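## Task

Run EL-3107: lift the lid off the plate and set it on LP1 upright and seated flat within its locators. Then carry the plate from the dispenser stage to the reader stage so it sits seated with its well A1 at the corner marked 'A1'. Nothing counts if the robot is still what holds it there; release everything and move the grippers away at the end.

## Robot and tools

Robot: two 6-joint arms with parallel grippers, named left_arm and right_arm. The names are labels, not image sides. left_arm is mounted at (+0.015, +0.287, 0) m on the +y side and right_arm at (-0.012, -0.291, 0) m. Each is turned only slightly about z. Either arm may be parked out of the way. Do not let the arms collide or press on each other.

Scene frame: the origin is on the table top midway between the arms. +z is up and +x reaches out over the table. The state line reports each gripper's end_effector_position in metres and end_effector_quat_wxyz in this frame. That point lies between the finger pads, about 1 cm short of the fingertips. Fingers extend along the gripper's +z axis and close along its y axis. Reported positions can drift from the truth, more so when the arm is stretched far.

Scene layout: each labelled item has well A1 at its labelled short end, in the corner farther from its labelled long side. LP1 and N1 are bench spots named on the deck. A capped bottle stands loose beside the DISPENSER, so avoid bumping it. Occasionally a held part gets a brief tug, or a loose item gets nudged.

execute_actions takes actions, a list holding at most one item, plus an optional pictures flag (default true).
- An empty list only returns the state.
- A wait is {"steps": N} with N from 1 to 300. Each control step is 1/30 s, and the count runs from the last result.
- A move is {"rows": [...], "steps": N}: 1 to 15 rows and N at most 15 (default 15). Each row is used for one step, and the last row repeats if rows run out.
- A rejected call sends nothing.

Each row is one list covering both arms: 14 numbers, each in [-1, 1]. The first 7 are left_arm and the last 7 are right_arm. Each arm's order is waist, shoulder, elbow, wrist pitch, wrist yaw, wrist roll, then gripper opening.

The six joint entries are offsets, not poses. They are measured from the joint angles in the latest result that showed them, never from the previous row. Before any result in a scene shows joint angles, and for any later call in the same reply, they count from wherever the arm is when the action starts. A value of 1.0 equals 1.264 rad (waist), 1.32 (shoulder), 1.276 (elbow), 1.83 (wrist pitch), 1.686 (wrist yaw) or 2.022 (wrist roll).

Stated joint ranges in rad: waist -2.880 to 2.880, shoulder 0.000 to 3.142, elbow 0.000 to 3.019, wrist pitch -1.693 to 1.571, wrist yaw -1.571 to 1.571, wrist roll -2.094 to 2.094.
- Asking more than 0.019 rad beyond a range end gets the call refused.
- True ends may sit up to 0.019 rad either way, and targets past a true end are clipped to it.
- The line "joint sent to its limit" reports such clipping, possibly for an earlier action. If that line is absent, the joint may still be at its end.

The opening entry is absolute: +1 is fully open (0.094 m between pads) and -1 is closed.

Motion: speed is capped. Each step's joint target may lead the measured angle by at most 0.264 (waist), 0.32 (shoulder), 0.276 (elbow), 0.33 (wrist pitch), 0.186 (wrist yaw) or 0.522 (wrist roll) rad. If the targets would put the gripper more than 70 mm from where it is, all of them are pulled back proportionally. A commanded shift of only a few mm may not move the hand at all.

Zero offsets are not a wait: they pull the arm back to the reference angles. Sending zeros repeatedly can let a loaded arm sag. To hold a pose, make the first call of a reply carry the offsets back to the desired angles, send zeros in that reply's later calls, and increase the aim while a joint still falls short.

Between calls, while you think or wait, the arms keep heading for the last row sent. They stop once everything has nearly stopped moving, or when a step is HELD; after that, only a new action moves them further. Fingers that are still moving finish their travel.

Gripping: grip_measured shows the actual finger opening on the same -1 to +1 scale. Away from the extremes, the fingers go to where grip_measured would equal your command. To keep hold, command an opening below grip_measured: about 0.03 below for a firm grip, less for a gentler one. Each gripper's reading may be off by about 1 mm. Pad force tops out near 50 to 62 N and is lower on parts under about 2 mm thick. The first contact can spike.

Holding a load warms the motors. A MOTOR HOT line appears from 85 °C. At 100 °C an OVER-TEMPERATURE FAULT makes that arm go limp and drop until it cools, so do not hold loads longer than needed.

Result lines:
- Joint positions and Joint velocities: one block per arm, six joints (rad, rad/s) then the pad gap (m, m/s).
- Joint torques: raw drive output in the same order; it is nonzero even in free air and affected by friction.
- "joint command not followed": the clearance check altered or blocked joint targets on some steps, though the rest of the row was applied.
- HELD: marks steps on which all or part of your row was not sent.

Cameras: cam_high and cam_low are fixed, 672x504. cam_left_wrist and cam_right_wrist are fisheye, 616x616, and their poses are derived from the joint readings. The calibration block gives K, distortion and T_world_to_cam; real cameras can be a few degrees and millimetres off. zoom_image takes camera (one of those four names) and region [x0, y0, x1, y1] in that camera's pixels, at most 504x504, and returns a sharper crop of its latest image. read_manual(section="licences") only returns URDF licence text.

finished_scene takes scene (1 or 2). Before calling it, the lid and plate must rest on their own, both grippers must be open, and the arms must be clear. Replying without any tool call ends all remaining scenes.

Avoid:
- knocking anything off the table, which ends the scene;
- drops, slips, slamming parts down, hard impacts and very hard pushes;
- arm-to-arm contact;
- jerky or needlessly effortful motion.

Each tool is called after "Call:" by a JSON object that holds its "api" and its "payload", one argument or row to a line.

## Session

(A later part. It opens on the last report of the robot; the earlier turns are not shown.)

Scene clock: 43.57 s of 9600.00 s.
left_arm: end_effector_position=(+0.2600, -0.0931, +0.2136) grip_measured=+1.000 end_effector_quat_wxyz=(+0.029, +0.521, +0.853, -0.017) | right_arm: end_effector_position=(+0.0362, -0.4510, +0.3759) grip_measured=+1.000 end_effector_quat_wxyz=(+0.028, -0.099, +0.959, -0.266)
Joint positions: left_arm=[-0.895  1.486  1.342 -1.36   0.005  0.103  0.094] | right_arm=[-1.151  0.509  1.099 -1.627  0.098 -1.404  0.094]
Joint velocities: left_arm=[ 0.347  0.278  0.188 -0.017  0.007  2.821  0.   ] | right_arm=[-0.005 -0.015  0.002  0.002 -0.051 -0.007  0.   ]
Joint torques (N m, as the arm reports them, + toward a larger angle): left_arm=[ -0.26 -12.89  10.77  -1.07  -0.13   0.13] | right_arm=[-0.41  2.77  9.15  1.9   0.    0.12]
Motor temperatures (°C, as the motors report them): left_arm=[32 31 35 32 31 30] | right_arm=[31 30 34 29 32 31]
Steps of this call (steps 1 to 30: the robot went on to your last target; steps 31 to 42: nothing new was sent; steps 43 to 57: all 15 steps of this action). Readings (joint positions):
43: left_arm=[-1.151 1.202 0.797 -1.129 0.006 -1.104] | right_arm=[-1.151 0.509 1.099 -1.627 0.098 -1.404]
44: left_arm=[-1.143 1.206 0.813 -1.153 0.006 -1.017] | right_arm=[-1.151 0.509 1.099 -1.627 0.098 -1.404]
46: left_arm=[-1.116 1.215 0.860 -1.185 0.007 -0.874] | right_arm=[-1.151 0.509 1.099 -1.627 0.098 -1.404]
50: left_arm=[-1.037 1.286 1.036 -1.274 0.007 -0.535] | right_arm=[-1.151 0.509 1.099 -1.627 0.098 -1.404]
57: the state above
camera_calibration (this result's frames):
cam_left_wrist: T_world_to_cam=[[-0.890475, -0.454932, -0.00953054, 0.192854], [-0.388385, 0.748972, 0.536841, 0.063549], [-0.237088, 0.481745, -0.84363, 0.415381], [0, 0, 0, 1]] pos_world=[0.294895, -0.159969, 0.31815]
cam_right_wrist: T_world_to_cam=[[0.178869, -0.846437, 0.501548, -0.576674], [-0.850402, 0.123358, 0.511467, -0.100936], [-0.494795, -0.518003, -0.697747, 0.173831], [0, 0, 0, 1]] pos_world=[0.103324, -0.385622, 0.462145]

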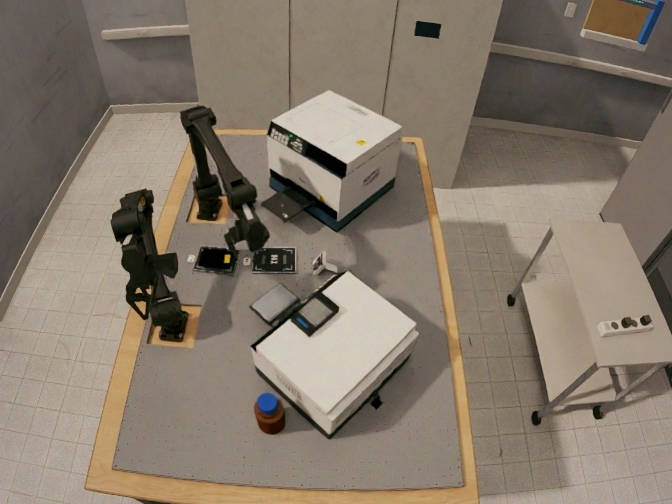

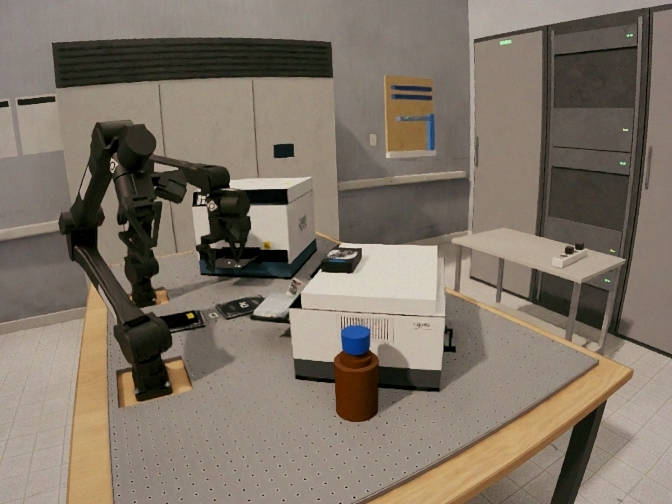

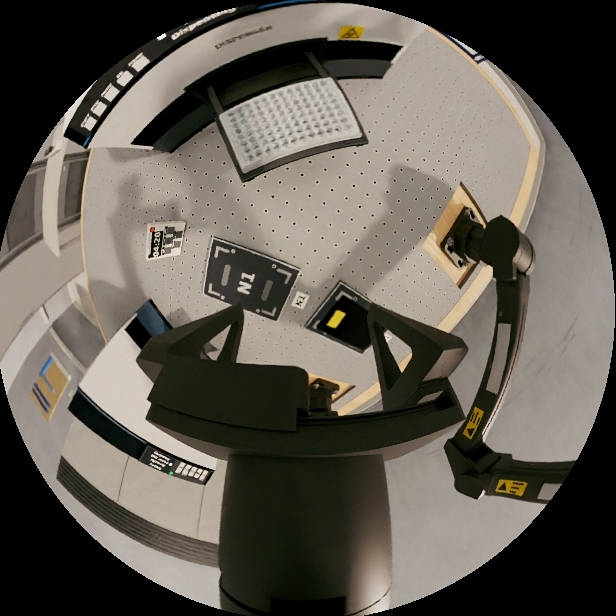

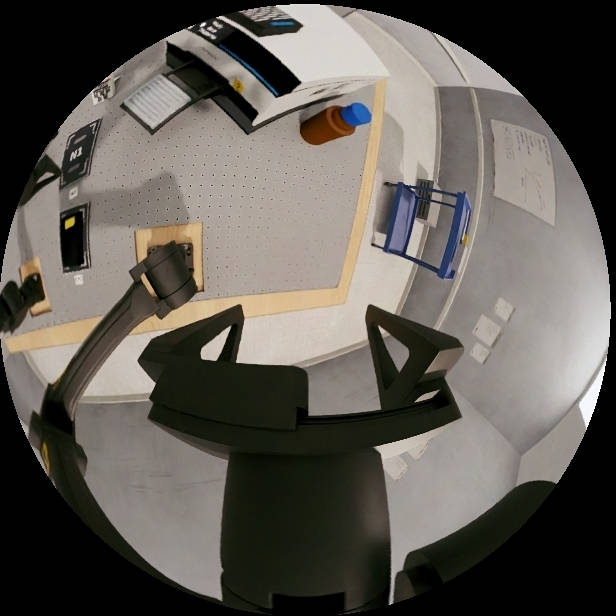

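Seated. Continue.

Call:
{"api": "execute_actions", "payload": {
  "actions": [
    {"rows":[[0,0.1,0.16,-0.03,0,0.6,1,0,0,0,0,0,0,1],[0,0.1,0.16,-0.03,0,0.6,1,0,0,0,0,0,0,1],[0,0.1,0.16,-0.03,0,0.6,1,0,0,0,0,0,0,1],[0,0.2,0.27,-0.045,0,0.6,1,0,0,0,0,0,0,1],[0,0.2,0.27,-0.045,0,0.6,1,0,0,0,0,0,0,1],[0,0.2,0.27,-0.045,0,0.6,1,0,0,0,0,0,0,1],[0,0.29,0.38,-0.055,0,0.6,1,0,0,0,0,0,0,1],[0,0.29,0.38,-0.055,0,0.6,1,0,0,0,0,0,0,1],[0,0.29,0.38,-0.055,0,0.6,1,0,0,0,0,0,0,1],[-0.008,0.37,0.48,-0.07,0,0.6,1,0,0,0,0,0,0,1]],"steps":15}
  ],
  "pictures": false
}}

Call:
{"api": "execute_actions", "payload": {
  "actions": [
    {"steps":20}
  ]
}}

Call:
{"api": "zoom_image", "payload": {
  "camera": "cam_left_wrist",
  "region": [200,170,420,390]
}}

Scene clock: 45.80 s of 9600.00 s.
left_arm: end_effector_position=(+0.3587, -0.2357, +0.1849) grip_measured=+1.000 end_effector_quat_wxyz=(+0.025, +0.907, +0.420, +0.002) | right_arm: end_effector_position=(+0.0362, -0.4510, +0.3759) grip_measured=+1.000 end_effector_quat_wxyz=(+0.028, -0.099, +0.959, -0.266)
Joint positions: left_arm=[-0.887  1.971  1.913 -1.464  0.004  1.287  0.094] | right_arm=[-1.151  0.509  1.099 -1.627  0.098 -1.404  0.094]
Joint velocities: left_arm=[-0.044  0.425 -0.002 -0.164 -0.007  0.081  0.   ] | right_arm=[ 0.005 -0.005  0.007 -0.007 -0.022 -0.051  0.   ]
Joint torques (N m, as the arm reports them, + toward a larger angle): left_arm=[  0.95 -21.35  13.54  -0.11  -0.02   0.09] | right_arm=[-0.4   2.8   9.15  1.9   0.    0.12]
Motor temperatures (°C, as the motors report them): left_arm=[32 31 36 32 31 30] | right_arm=[31 30 34 29 32 31]
Steps of this call (steps 1 to 45: the robot went on to your last target; steps 46 to 52: nothing new was sent; steps 53 to 67: all 15 steps of this action). Readings (joint positions):
53: left_arm=[-0.881 1.505 1.357 -1.390 0.004 0.905] | right_arm=[-1.151 0.509 1.099 -1.627 0.098 -1.404]
54: left_arm=[-0.881 1.525 1.392 -1.405 0.004 0.987] | right_arm=[-1.151 0.509 1.099 -1.627 0.098 -1.404]
56: left_arm=[-0.881 1.582 1.483 -1.412 0.004 1.099] | right_arm=[-1.151 0.509 1.099 -1.627 0.098 -1.404]
60: left_arm=[-0.881 1.742 1.711 -1.437 0.004 1.219] | right_arm=[-1.151 0.509 1.099 -1.627 0.098 -1.404]
67: the state above

Scene clock: 46.47 s of 9600.00 s.
left_arm: end_effector_position=(+0.3556, -0.2362, +0.1731) grip_measured=+1.000 end_effector_quat_wxyz=(+0.010, +0.912, +0.409, -0.001) | right_arm: end_effector_position=(+0.0362, -0.4510, +0.3759) grip_measured=+1.000 end_effector_quat_wxyz=(+0.028, -0.099, +0.959, -0.266)
Joint positions: left_arm=[-0.891  1.991  1.914 -1.473  0.004  1.307  0.094] | right_arm=[-1.151  0.509  1.099 -1.627  0.098 -1.404  0.094]
Joint velocities: left_arm=[-0.005 -0.005 -0.002  0.007  0.022 -0.037  0.   ] | right_arm=[-0.015 -0.005  0.002  0.002 -0.007 -0.007  0.   ]
Joint torques (N m, as the arm reports them, + toward a larger angle): left_arm=[  0.62 -21.04  13.16  -0.47  -0.08   0.12] | right_arm=[-0.37  2.78  9.15  1.9   0.    0.12]
Motor temperatures (°C, as the motors report them): left_arm=[32 31 36 32 31 30] | right_arm=[31 30 34 29 32 31]
Steps of this call (steps 1 to 20: the robot went on to your last target). Readings (joint positions):
1: left_arm=[-0.888 1.984 1.913 -1.468 0.004 1.291] | right_arm=[-1.151 0.509 1.099 -1.627 0.098 -1.404]
2: left_arm=[-0.889 1.990 1.913 -1.470 0.004 1.294] | right_arm=[-1.151 0.509 1.099 -1.627 0.098 -1.404]
4: left_arm=[-0.890 1.994 1.913 -1.472 0.004 1.299] | right_arm=[-1.151 0.509 1.099 -1.627 0.098 -1.404]
8: left_arm=[-0.891 1.991 1.914 -1.473 0.004 1.304] | right_arm=[-1.151 0.509 1.099 -1.627 0.098 -1.404]
20: the state above
camera_calibration (this result's frames):
cam_left_wrist: T_world_to_cam=[[-0.74594, 0.665515, -0.02576, 0.428615], [0.528705, 0.615232, 0.584774, -0.136443], [0.405024, 0.422587, -0.810787, 0.224878], [0, 0, 0, 1]] pos_world=[0.300778, -0.296336, 0.273158]
cam_right_wrist: T_world_to_cam=[[0.178869, -0.846437, 0.501548, -0.576674], [-0.850402, 0.123358, 0.511467, -0.100936], [-0.494795, -0.518003, -0.697747, 0.173831], [0, 0, 0, 1]] pos_world=[0.103324, -0.385622, 0.462145]

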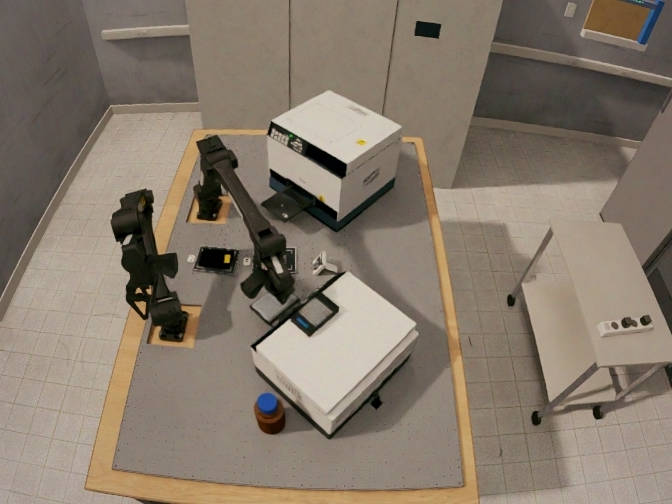

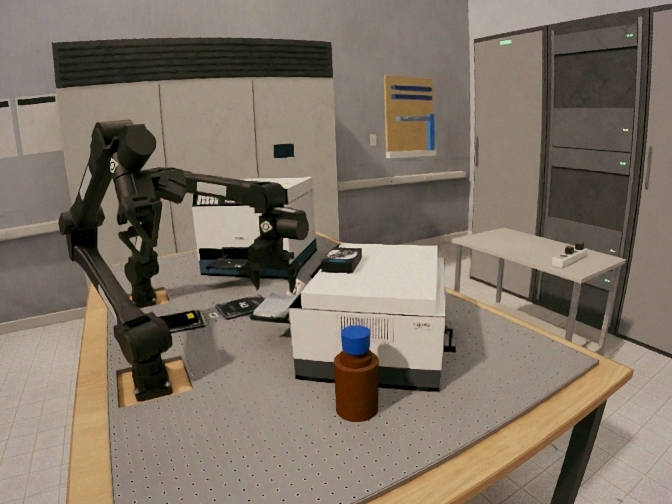

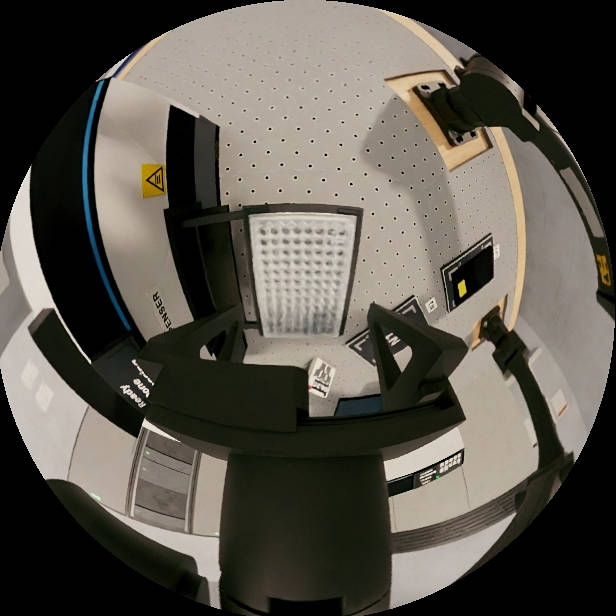

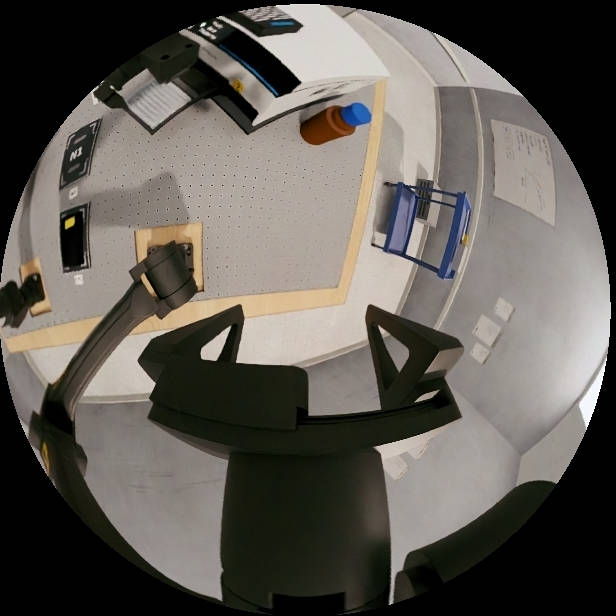

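Region (200, 170, 420, 390) of cam_left_wrist's 616x616 image, scaled by 2.291, with more detail than that image has.

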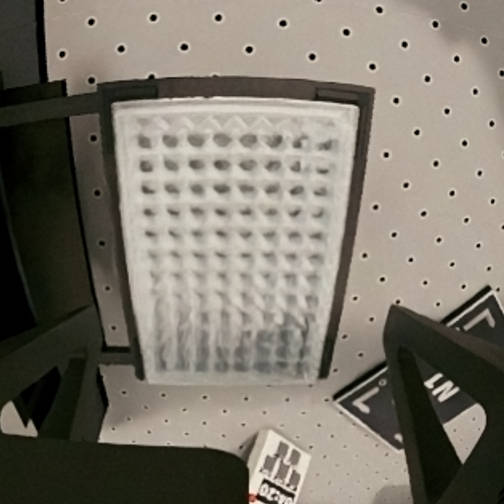

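Call:
{"api": "execute_actions", "payload": {
  "actions": [
    {"rows":[[-0.016,0.01,0.03,0.005,0,0.008,1,0,0,0,0,0,0,1],[-0.016,0.02,0.03,0.008,0,0.008,1,0,0,0,0,0,0,1],[-0.016,0.03,0.03,0.012,0,0.008,1,0,0,0,0,0,0,1],[-0.016,0.04,0.03,0.015,0,0.008,1,0,0,0,0,0,0,1],[-0.016,0.046,0.03,0.017,0,0.008,1,0,0,0,0,0,0,1]],"steps":15}
  ]
}}

Call:
{"api": "zoom_image", "payload": {
  "camera": "cam_left_wrist",
  "region": [200,170,420,390]
}}

Scene clock: 47.93 s of 9600.00 s.
left_arm: end_effector_position=(+0.3554, -0.2425, +0.1492) grip_measured=+1.000 end_effector_quat_wxyz=(-0.001, +0.915, +0.404, -0.002) | right_arm: end_effector_position=(+0.0362, -0.4510, +0.3759) grip_measured=+1.000 end_effector_quat_wxyz=(+0.028, -0.099, +0.959, -0.266)
Joint positions: left_arm=[-0.897  2.031  1.914 -1.457  0.004  1.313  0.094] | right_arm=[-1.151  0.509  1.099 -1.627  0.098 -1.404  0.094]
Joint velocities: left_arm=[-0.015 -0.015  0.022  0.007 -0.022  0.007  0.   ] | right_arm=[ 0.005 -0.005 -0.002 -0.017  0.022 -0.022  0.   ]
Joint torques (N m, as the arm reports them, + toward a larger angle): left_arm=[  0.18 -18.55  12.98   0.83  -0.02   0.14] | right_arm=[-0.41  2.81  9.14  1.9   0.    0.13]
Motor temperatures (°C, as the motors report them): left_arm=[32 32 36 32 31 30] | right_arm=[31 30 34 29 32 31]
Steps of this call (steps 1 to 15: the robot went on to your last target; steps 16 to 29: nothing new was sent; steps 30 to 44: all 15 steps of this action). Readings (joint positions):
30: left_arm=[-0.892 1.991 1.914 -1.473 0.004 1.308] | right_arm=[-1.151 0.509 1.099 -1.627 0.098 -1.404]
31: left_arm=[-0.892 1.991 1.914 -1.473 0.004 1.309] | right_arm=[-1.151 0.509 1.099 -1.627 0.098 -1.404]
33: left_arm=[-0.893 1.993 1.914 -1.470 0.004 1.311] | right_arm=[-1.151 0.509 1.099 -1.627 0.098 -1.404]
37: left_arm=[-0.895 2.007 1.914 -1.459 0.004 1.312] | right_arm=[-1.151 0.509 1.099 -1.627 0.098 -1.404]
44: the state above
camera_calibration (this result's frames):
cam_left_wrist: T_world_to_cam=[[-0.737943, 0.674857, -0.00294431, 0.428041], [0.543643, 0.597037, 0.589915, -0.128951], [0.399866, 0.433723, -0.80746, 0.212213], [0, 0, 0, 1]] pos_world=[0.301117, -0.303919, 0.248684]
cam_right_wrist: T_world_to_cam=[[0.178869, -0.846437, 0.501548, -0.576674], [-0.850402, 0.123358, 0.511467, -0.100936], [-0.494795, -0.518003, -0.697747, 0.173831], [0, 0, 0, 1]] pos_world=[0.103324, -0.385622, 0.462145]

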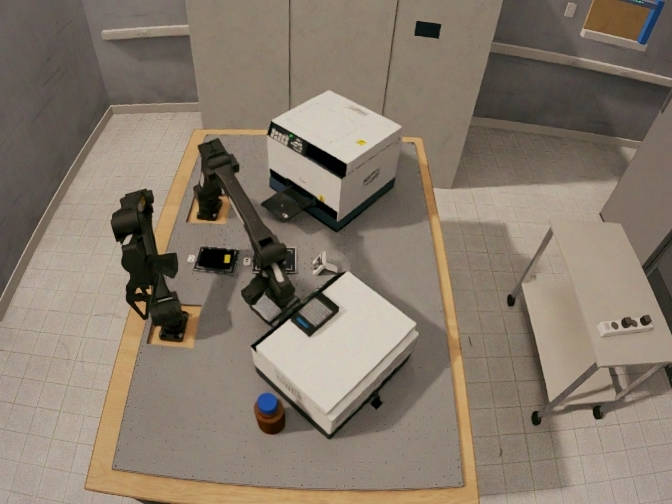

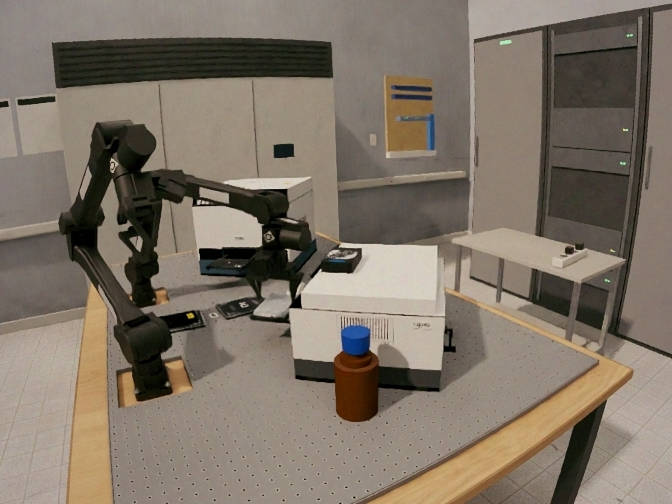

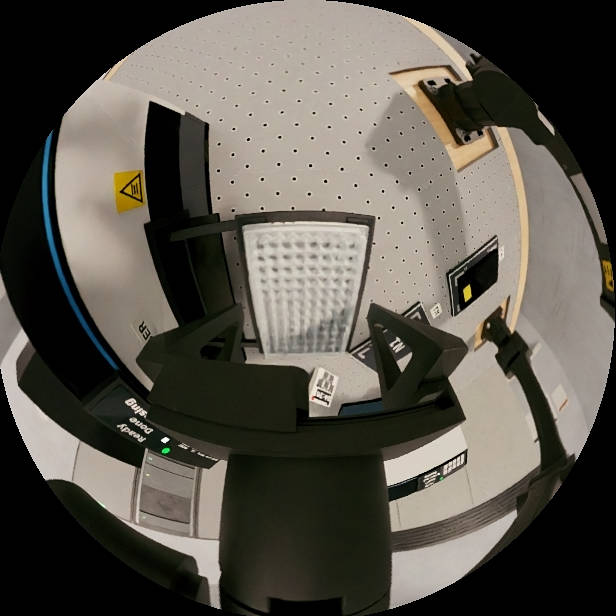

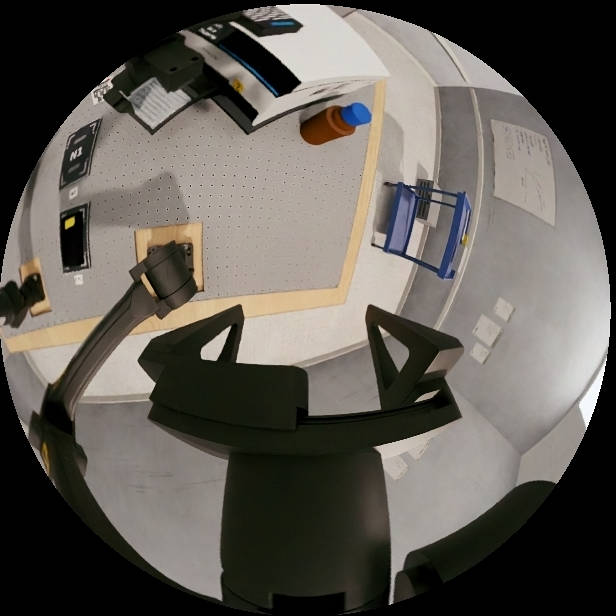

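Region (200, 170, 420, 390) of cam_left_wrist's 616x616 image, scaled by 2.291, with more detail than that image has.

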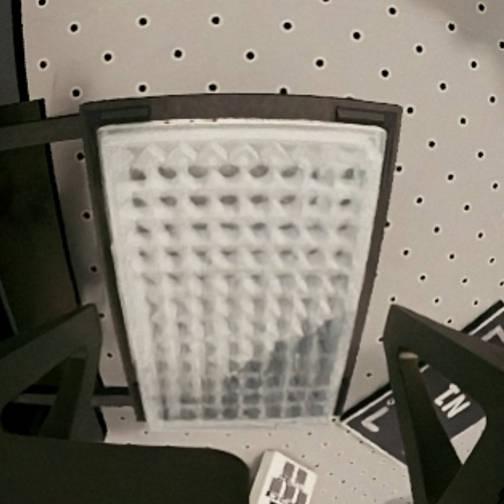

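Need −17 mm: q2 +.028 actual.

Call:
{"api": "execute_actions", "payload": {
  "actions": [
    {"rows":[[0,0.02,0.008,0.01,0,0,1,0,0,0,0,0,0,1],[0,0.03,0.008,0.014,0,0,1,0,0,0,0,0,0,1],[0,0.038,0.008,0.017,0,0,1,0,0,0,0,0,0,1]],"steps":15}
  ]
}}

Call:
{"api": "zoom_image", "payload": {
  "camera": "cam_left_wrist",
  "region": [200,170,420,390]
}}

Scene clock: 49.13 s of 9600.00 s.
left_arm: end_effector_position=(+0.3577, -0.2460, +0.1340) grip_measured=+1.000 end_effector_quat_wxyz=(-0.006, +0.915, +0.404, -0.003) | right_arm: end_effector_position=(+0.0362, -0.4510, +0.3759) grip_measured=+1.000 end_effector_quat_wxyz=(+0.028, -0.099, +0.959, -0.266)
Joint positions: left_arm=[-0.897  2.056  1.914 -1.441  0.004  1.313  0.094] | right_arm=[-1.151  0.509  1.099 -1.627  0.098 -1.404  0.094]
Joint velocities: left_arm=[ 0.005 -0.005 -0.007  0.012  0.007 -0.037  0.   ] | right_arm=[ 0.005  0.005 -0.002  0.012  0.037  0.037  0.   ]
Joint torques (N m, as the arm reports them, + toward a larger angle): left_arm=[  0.71 -18.29  10.67   0.77  -0.02   0.02] | right_arm=[-0.4   2.79  9.15  1.9   0.    0.12]
Motor temperatures (°C, as the motors report them): left_arm=[32 32 36 32 31 30] | right_arm=[31 30 34 29 32 31]
Steps of this call (steps 1 to 15: the robot went on to your last target; steps 16 to 21: nothing new was sent; steps 22 to 36: all 15 steps of this action). Readings (joint positions):
22: left_arm=[-0.897 2.031 1.914 -1.457 0.004 1.313] | right_arm=[-1.151 0.509 1.099 -1.627 0.098 -1.404]
23: left_arm=[-0.897 2.031 1.914 -1.455 0.004 1.313] | right_arm=[-1.151 0.509 1.099 -1.627 0.098 -1.404]
25: left_arm=[-0.897 2.034 1.914 -1.447 0.004 1.313] | right_arm=[-1.151 0.509 1.099 -1.627 0.098 -1.404]
29: left_arm=[-0.897 2.045 1.914 -1.442 0.004 1.313] | right_arm=[-1.151 0.509 1.099 -1.627 0.098 -1.404]
36: the state above
camera_calibration (this result's frames):
cam_left_wrist: T_world_to_cam=[[-0.737679, 0.675129, 0.00554258, 0.430908], [0.546684, 0.592477, 0.591699, -0.121595], [0.396189, 0.439514, -0.80614, 0.203165], [0, 0, 0, 1]] pos_world=[0.303854, -0.30817, 0.233339]
cam_right_wrist: T_world_to_cam=[[0.178869, -0.846437, 0.501548, -0.576674], [-0.850402, 0.123358, 0.511467, -0.100936], [-0.494795, -0.518003, -0.697747, 0.173831], [0, 0, 0, 1]] pos_world=[0.103324, -0.385622, 0.462145]

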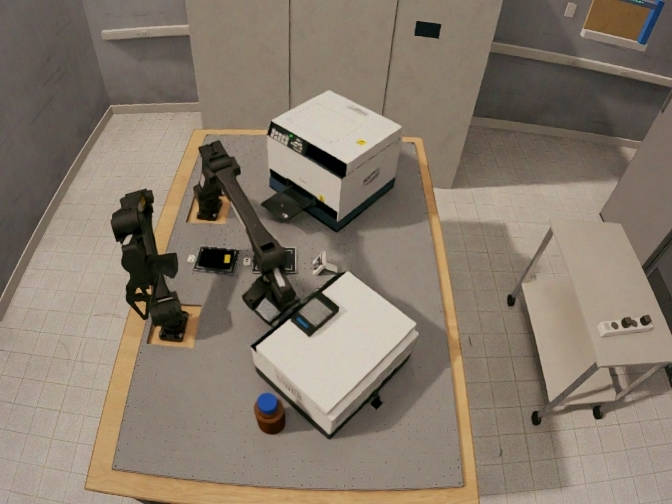

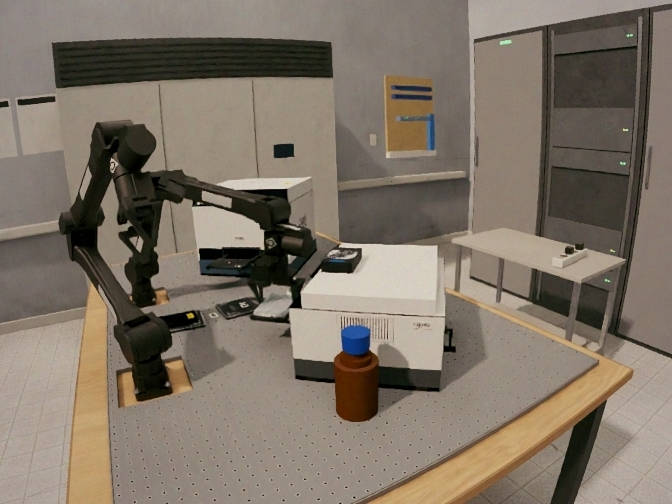

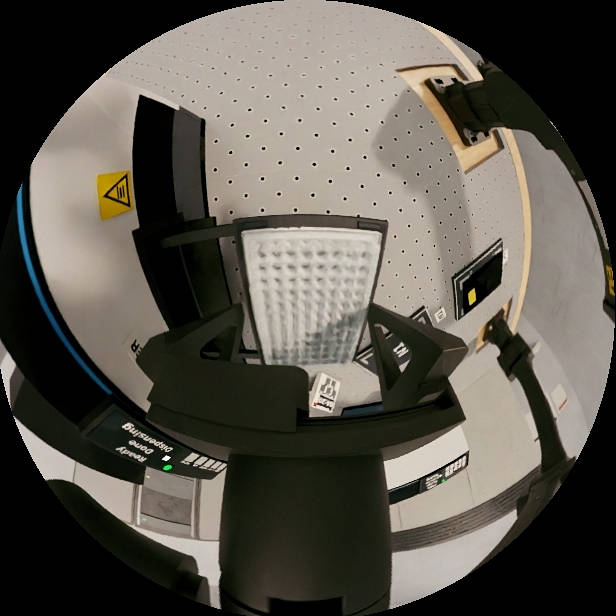

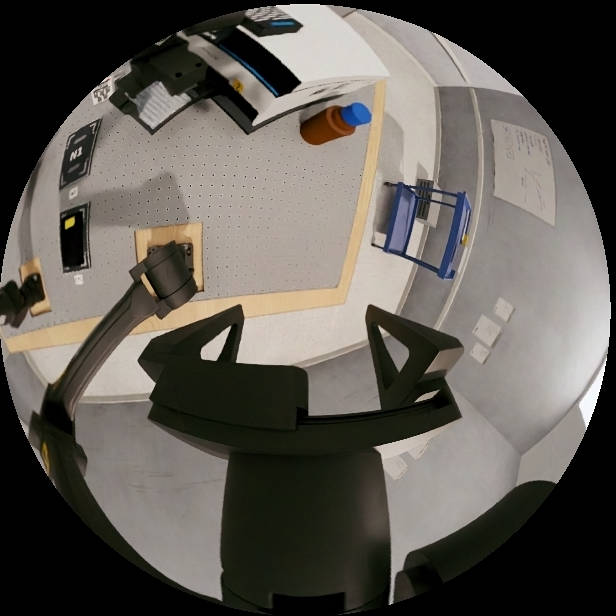

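Region (200, 170, 420, 390) of cam_left_wrist's 616x616 image, scaled by 2.291, with more detail than that image has.

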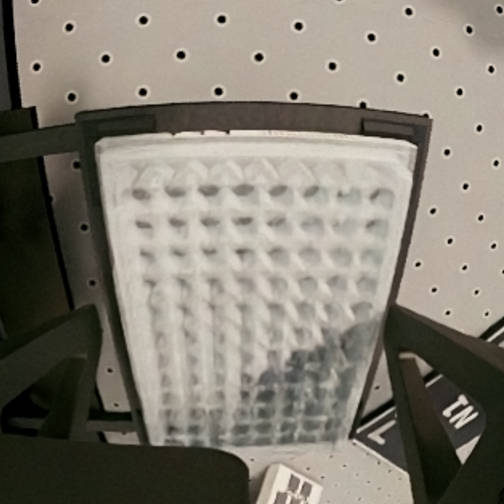

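Retract ~4 mm using q4, and slightly lower.

Call:
{"api": "execute_actions", "payload": {
  "actions": [
    {"rows":[[0,0.019,0,-0.015,0,0,1,0,0,0,0,0,0,1]],"steps":15}
  ]
}}

Call:
{"api": "zoom_image", "payload": {
  "camera": "cam_left_wrist",
  "region": [200,170,420,390]
}}

Scene clock: 50.07 s of 9600.00 s.
left_arm: end_effector_position=(+0.3559, -0.2433, +0.1341) grip_measured=+1.000 end_effector_quat_wxyz=(-0.012, +0.915, +0.404, -0.004) | right_arm: end_effector_position=(+0.0362, -0.4510, +0.3759) grip_measured=+1.000 end_effector_quat_wxyz=(+0.028, -0.099, +0.959, -0.266)
Joint positions: left_arm=[-0.897  2.056  1.914 -1.455  0.004  1.313  0.094] | right_arm=[-1.151  0.509  1.099 -1.627  0.098 -1.404  0.094]
Joint velocities: left_arm=[-0.005  0.015  0.007  0.012 -0.022 -0.037  0.   ] | right_arm=[ 0.005 -0.005 -0.017  0.002  0.007  0.037  0.   ]
Joint torques (N m, as the arm reports them, + toward a larger angle): left_arm=[  1.31 -18.77   9.78  -0.37  -0.07   0.06] | right_arm=[-0.41  2.81  9.15  1.9   0.    0.12]
Motor temperatures (°C, as the motors report them): left_arm=[32 32 36 32 31 30] | right_arm=[31 30 34 29 32 31]
Steps of this call (steps 1 to 13: the robot went on to your last target; steps 14 to 28: all 15 steps of this action). Readings (joint positions):
14: left_arm=[-0.897 2.056 1.914 -1.443 0.004 1.313] | right_arm=[-1.151 0.509 1.099 -1.627 0.098 -1.404]
15: left_arm=[-0.897 2.056 1.914 -1.447 0.004 1.313] | right_arm=[-1.151 0.509 1.099 -1.627 0.098 -1.404]
17: left_arm=[-0.897 2.056 1.914 -1.452 0.004 1.313] | right_arm=[-1.151 0.509 1.099 -1.627 0.098 -1.404]
21: left_arm=[-0.897 2.056 1.914 -1.455 0.004 1.313] | right_arm=[-1.151 0.509 1.099 -1.627 0.098 -1.404]
28: the state above
camera_calibration (this result's frames):
cam_left_wrist: T_world_to_cam=[[-0.737592, 0.674994, 0.0184582, 0.425936], [0.550981, 0.585827, 0.594329, -0.125793], [0.390355, 0.448543, -0.80401, 0.206699], [0, 0, 0, 1]] pos_world=[0.302791, -0.306525, 0.233088]
cam_right_wrist: T_world_to_cam=[[0.178869, -0.846437, 0.501548, -0.576674], [-0.850402, 0.123358, 0.511467, -0.100936], [-0.494795, -0.518003, -0.697747, 0.173831], [0, 0, 0, 1]] pos_world=[0.103324, -0.385622, 0.462145]

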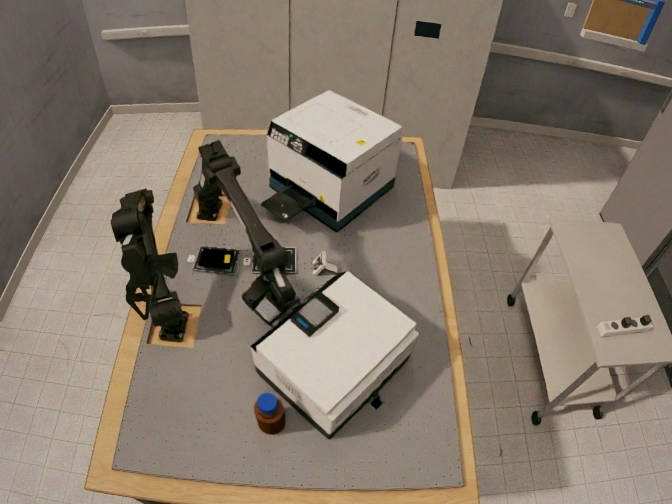

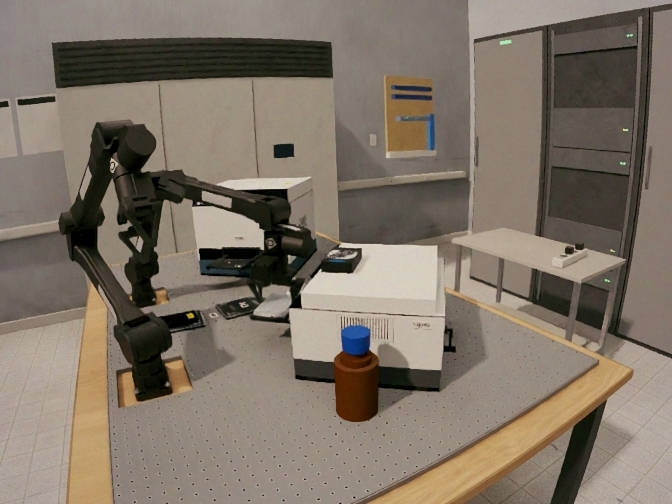

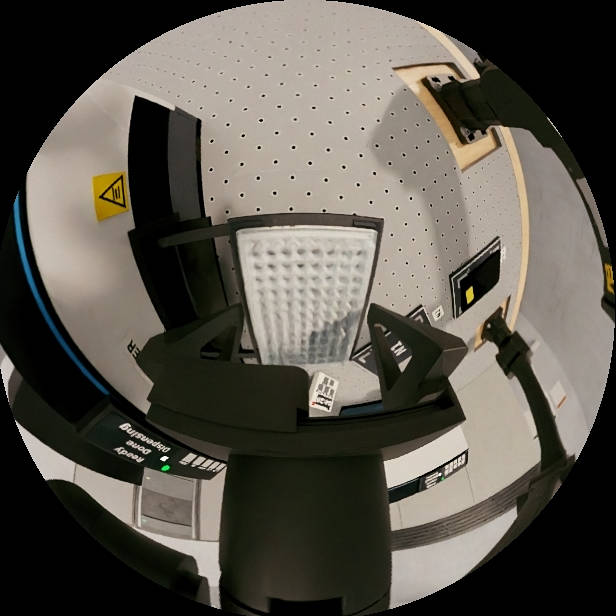

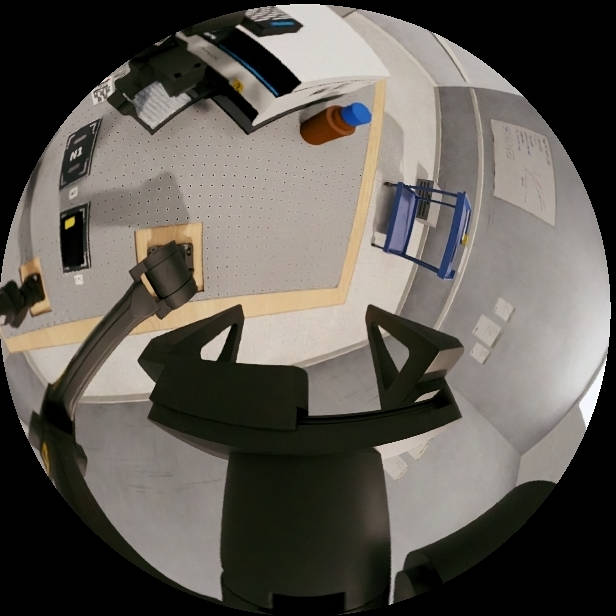

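Region (200, 170, 420, 390) of cam_left_wrist's 616x616 image, scaled by 2.291, with more detail than that image has.

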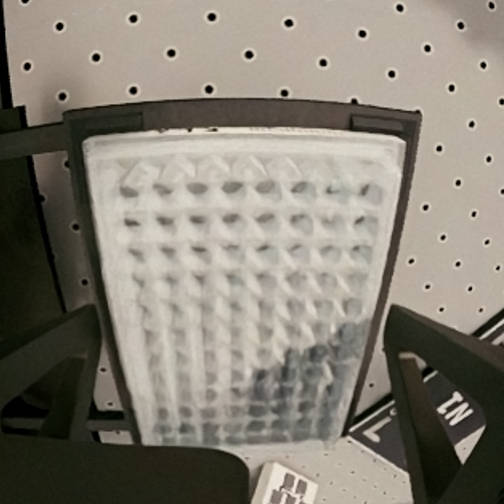

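Matches the seated view. Slightly lower and close.

Call:
{"api": "execute_actions", "payload": {
  "actions": [
    {"rows":[[0,0.024,0,0,0,0,0.95,0,0,0,0,0,0,1],[0,0.024,0,0,0,0,0.9,0,0,0,0,0,0,1],[0,0.024,0,0,0,0,0.86,0,0,0,0,0,0,1],[0,0.024,0,0,0,0,0.82,0,0,0,0,0,0,1],[0,0.024,0,0,0,0,0.79,0,0,0,0,0,0,1],[0,0.024,0,0,0,0,0.76,0,0,0,0,0,0,1],[0,0.024,0,0,0,0,0.74,0,0,0,0,0,0,1],[0,0.024,0,0,0,0,0.72,0,0,0,0,0,0,1],[0,0.024,0,0,0,0,0.70,0,0,0,0,0,0,1],[0,0.024,0,0,0,0,0.68,0,0,0,0,0,0,1]],"steps":15}
  ],
  "pictures": false
}}

Call:
{"api": "execute_actions", "payload": {
  "actions": [
    {"rows":[[0,-0.02,0.006,0,0,0,0.68,0,0,0,0,0,0,1],[0,-0.03,0.006,-0.01,0,0,0.68,0,0,0,0,0,0,1],[0,-0.04,0.006,-0.015,0,0,0.68,0,0,0,0,0,0,1],[0,-0.05,0.006,-0.02,0,0,0.68,0,0,0,0,0,0,1],[0,-0.06,0.006,-0.025,0,0,0.68,0,0,0,0,0,0,1],[0,-0.07,0.006,-0.03,0,0,0.68,0,0,0,0,0,0,1]],"steps":15}
  ]
}}

Scene clock: 51.67 s of 9600.00 s.
left_arm: end_effector_position=(+0.3559, -0.2433, +0.1341) grip_measured=+0.704 end_effector_quat_wxyz=(-0.012, +0.915, +0.404, -0.004) | right_arm: end_effector_position=(+0.0362, -0.4510, +0.3759) grip_measured=+1.000 end_effector_quat_wxyz=(+0.028, -0.099, +0.959, -0.266)
Joint positions: left_arm=[-0.897  2.056  1.914 -1.455  0.004  1.313  0.08 ] | right_arm=[-1.151  0.509  1.099 -1.627  0.098 -1.404  0.094]
Joint velocities: left_arm=[-0.005 -0.005 -0.007  0.012  0.007 -0.022 -0.   ] | right_arm=[-0.005 -0.005  0.007  0.012 -0.007 -0.007  0.   ]
Joint torques (N m, as the arm reports them, + toward a larger angle): left_arm=[  1.26 -17.89   9.51   0.12   0.02   0.06] | right_arm=[-0.39  2.79  9.15  1.89  0.    0.12]
Motor temperatures (°C, as the motors report them): left_arm=[32 32 36 32 31 30] | right_arm=[31 30 34 29 32 31]
Steps of this call (steps 1 to 15: the robot went on to your last target; steps 16 to 33: nothing new was sent; steps 34 to 48: all 15 steps of this action). Readings (joint positions):
34: left_arm=[-0.897 2.056 1.914 -1.455 0.004 1.313] | right_arm=[-1.151 0.509 1.099 -1.627 0.098 -1.404]
35: left_arm=[-0.897 2.056 1.914 -1.455 0.004 1.313] | right_arm=[-1.151 0.509 1.099 -1.627 0.098 -1.404]
37: left_arm=[-0.897 2.056 1.914 -1.455 0.004 1.313] | right_arm=[-1.151 0.509 1.099 -1.627 0.098 -1.404]
41: left_arm=[-0.897 2.056 1.914 -1.455 0.004 1.313] | right_arm=[-1.151 0.509 1.099 -1.627 0.098 -1.404]
48: the state above

Scene clock: 52.17 s of 9600.00 s.
left_arm: end_effector_position=(+0.3493, -0.2330, +0.1822) grip_measured=+0.704 end_effector_quat_wxyz=(+0.007, +0.915, +0.404, -0.001) | right_arm: end_effector_position=(+0.0362, -0.4510, +0.3759) grip_measured=+1.000 end_effector_quat_wxyz=(+0.028, -0.099, +0.959, -0.266)
Joint positions: left_arm=[-0.897  1.976  1.914 -1.496  0.004  1.313  0.08 ] | right_arm=[-1.151  0.509  1.099 -1.627  0.098 -1.404  0.094]
Joint velocities: left_arm=[ 0.005 -0.083 -0.007 -0.017  0.022 -0.037 -0.   ] | right_arm=[ 0.005  0.005  0.002  0.002 -0.007 -0.051  0.   ]
Joint torques (N m, as the arm reports them, + toward a larger angle): left_arm=[  1.42 -20.24  10.27  -0.35  -0.09   0.02] | right_arm=[-0.41  2.82  9.16  1.9   0.    0.12]
Motor temperatures (°C, as the motors report them): left_arm=[32 32 36 32 31 30] | right_arm=[31 30 34 29 32 31]
Steps of this call (steps 1 to 15: all 15 steps of this action). Readings (joint positions):
1: left_arm=[-0.897 2.056 1.914 -1.455 0.004 1.313] | right_arm=[-1.151 0.509 1.099 -1.627 0.098 -1.404]
2: left_arm=[-0.897 2.055 1.914 -1.455 0.004 1.313] | right_arm=[-1.151 0.509 1.099 -1.627 0.098 -1.404]
4: left_arm=[-0.897 2.053 1.914 -1.460 0.004 1.313] | right_arm=[-1.151 0.509 1.099 -1.627 0.098 -1.404]
8: left_arm=[-0.897 2.029 1.914 -1.488 0.004 1.313] | right_arm=[-1.151 0.509 1.099 -1.627 0.098 -1.404]
15: the state above
camera_calibration (this result's frames):
cam_left_wrist: T_world_to_cam=[[-0.737585, 0.674982, -0.0191825, 0.420057], [0.538512, 0.605122, 0.586372, -0.146447], [0.407398, 0.422169, -0.809815, 0.23232], [0, 0, 0, 1]] pos_world=[0.294045, -0.292991, 0.282066]
cam_right_wrist: T_world_to_cam=[[0.178869, -0.846437, 0.501548, -0.576674], [-0.850402, 0.123358, 0.511467, -0.100936], [-0.494795, -0.518003, -0.697747, 0.173831], [0, 0, 0, 1]] pos_world=[0.103324, -0.385622, 0.462145]

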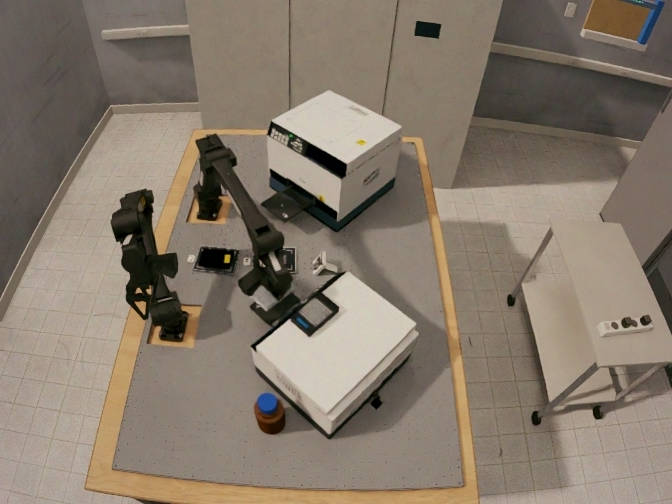

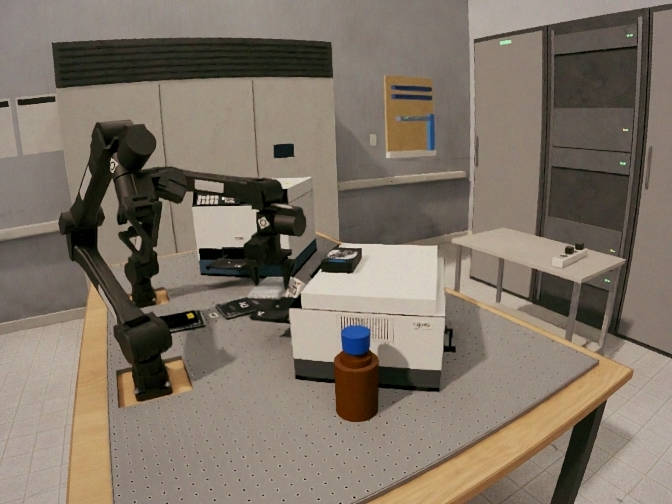

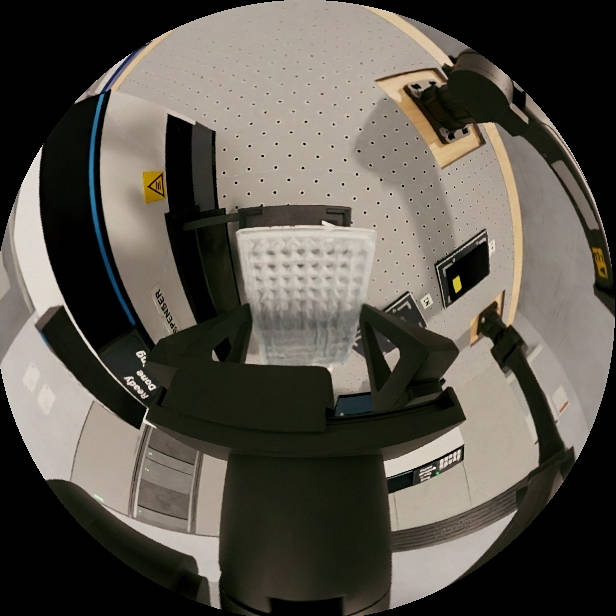

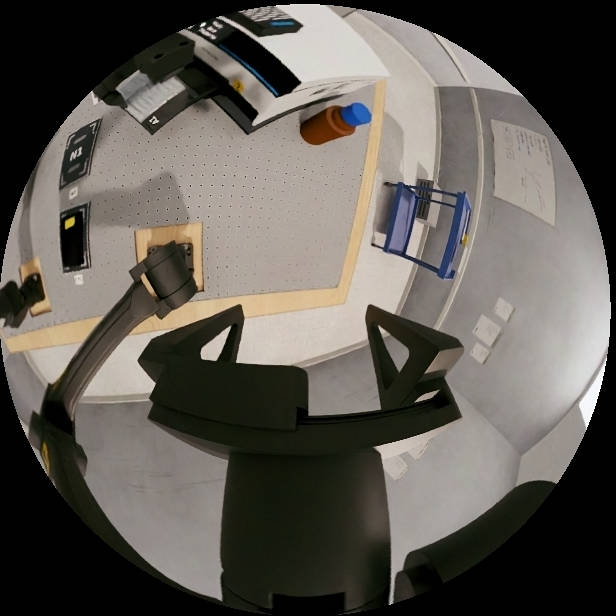

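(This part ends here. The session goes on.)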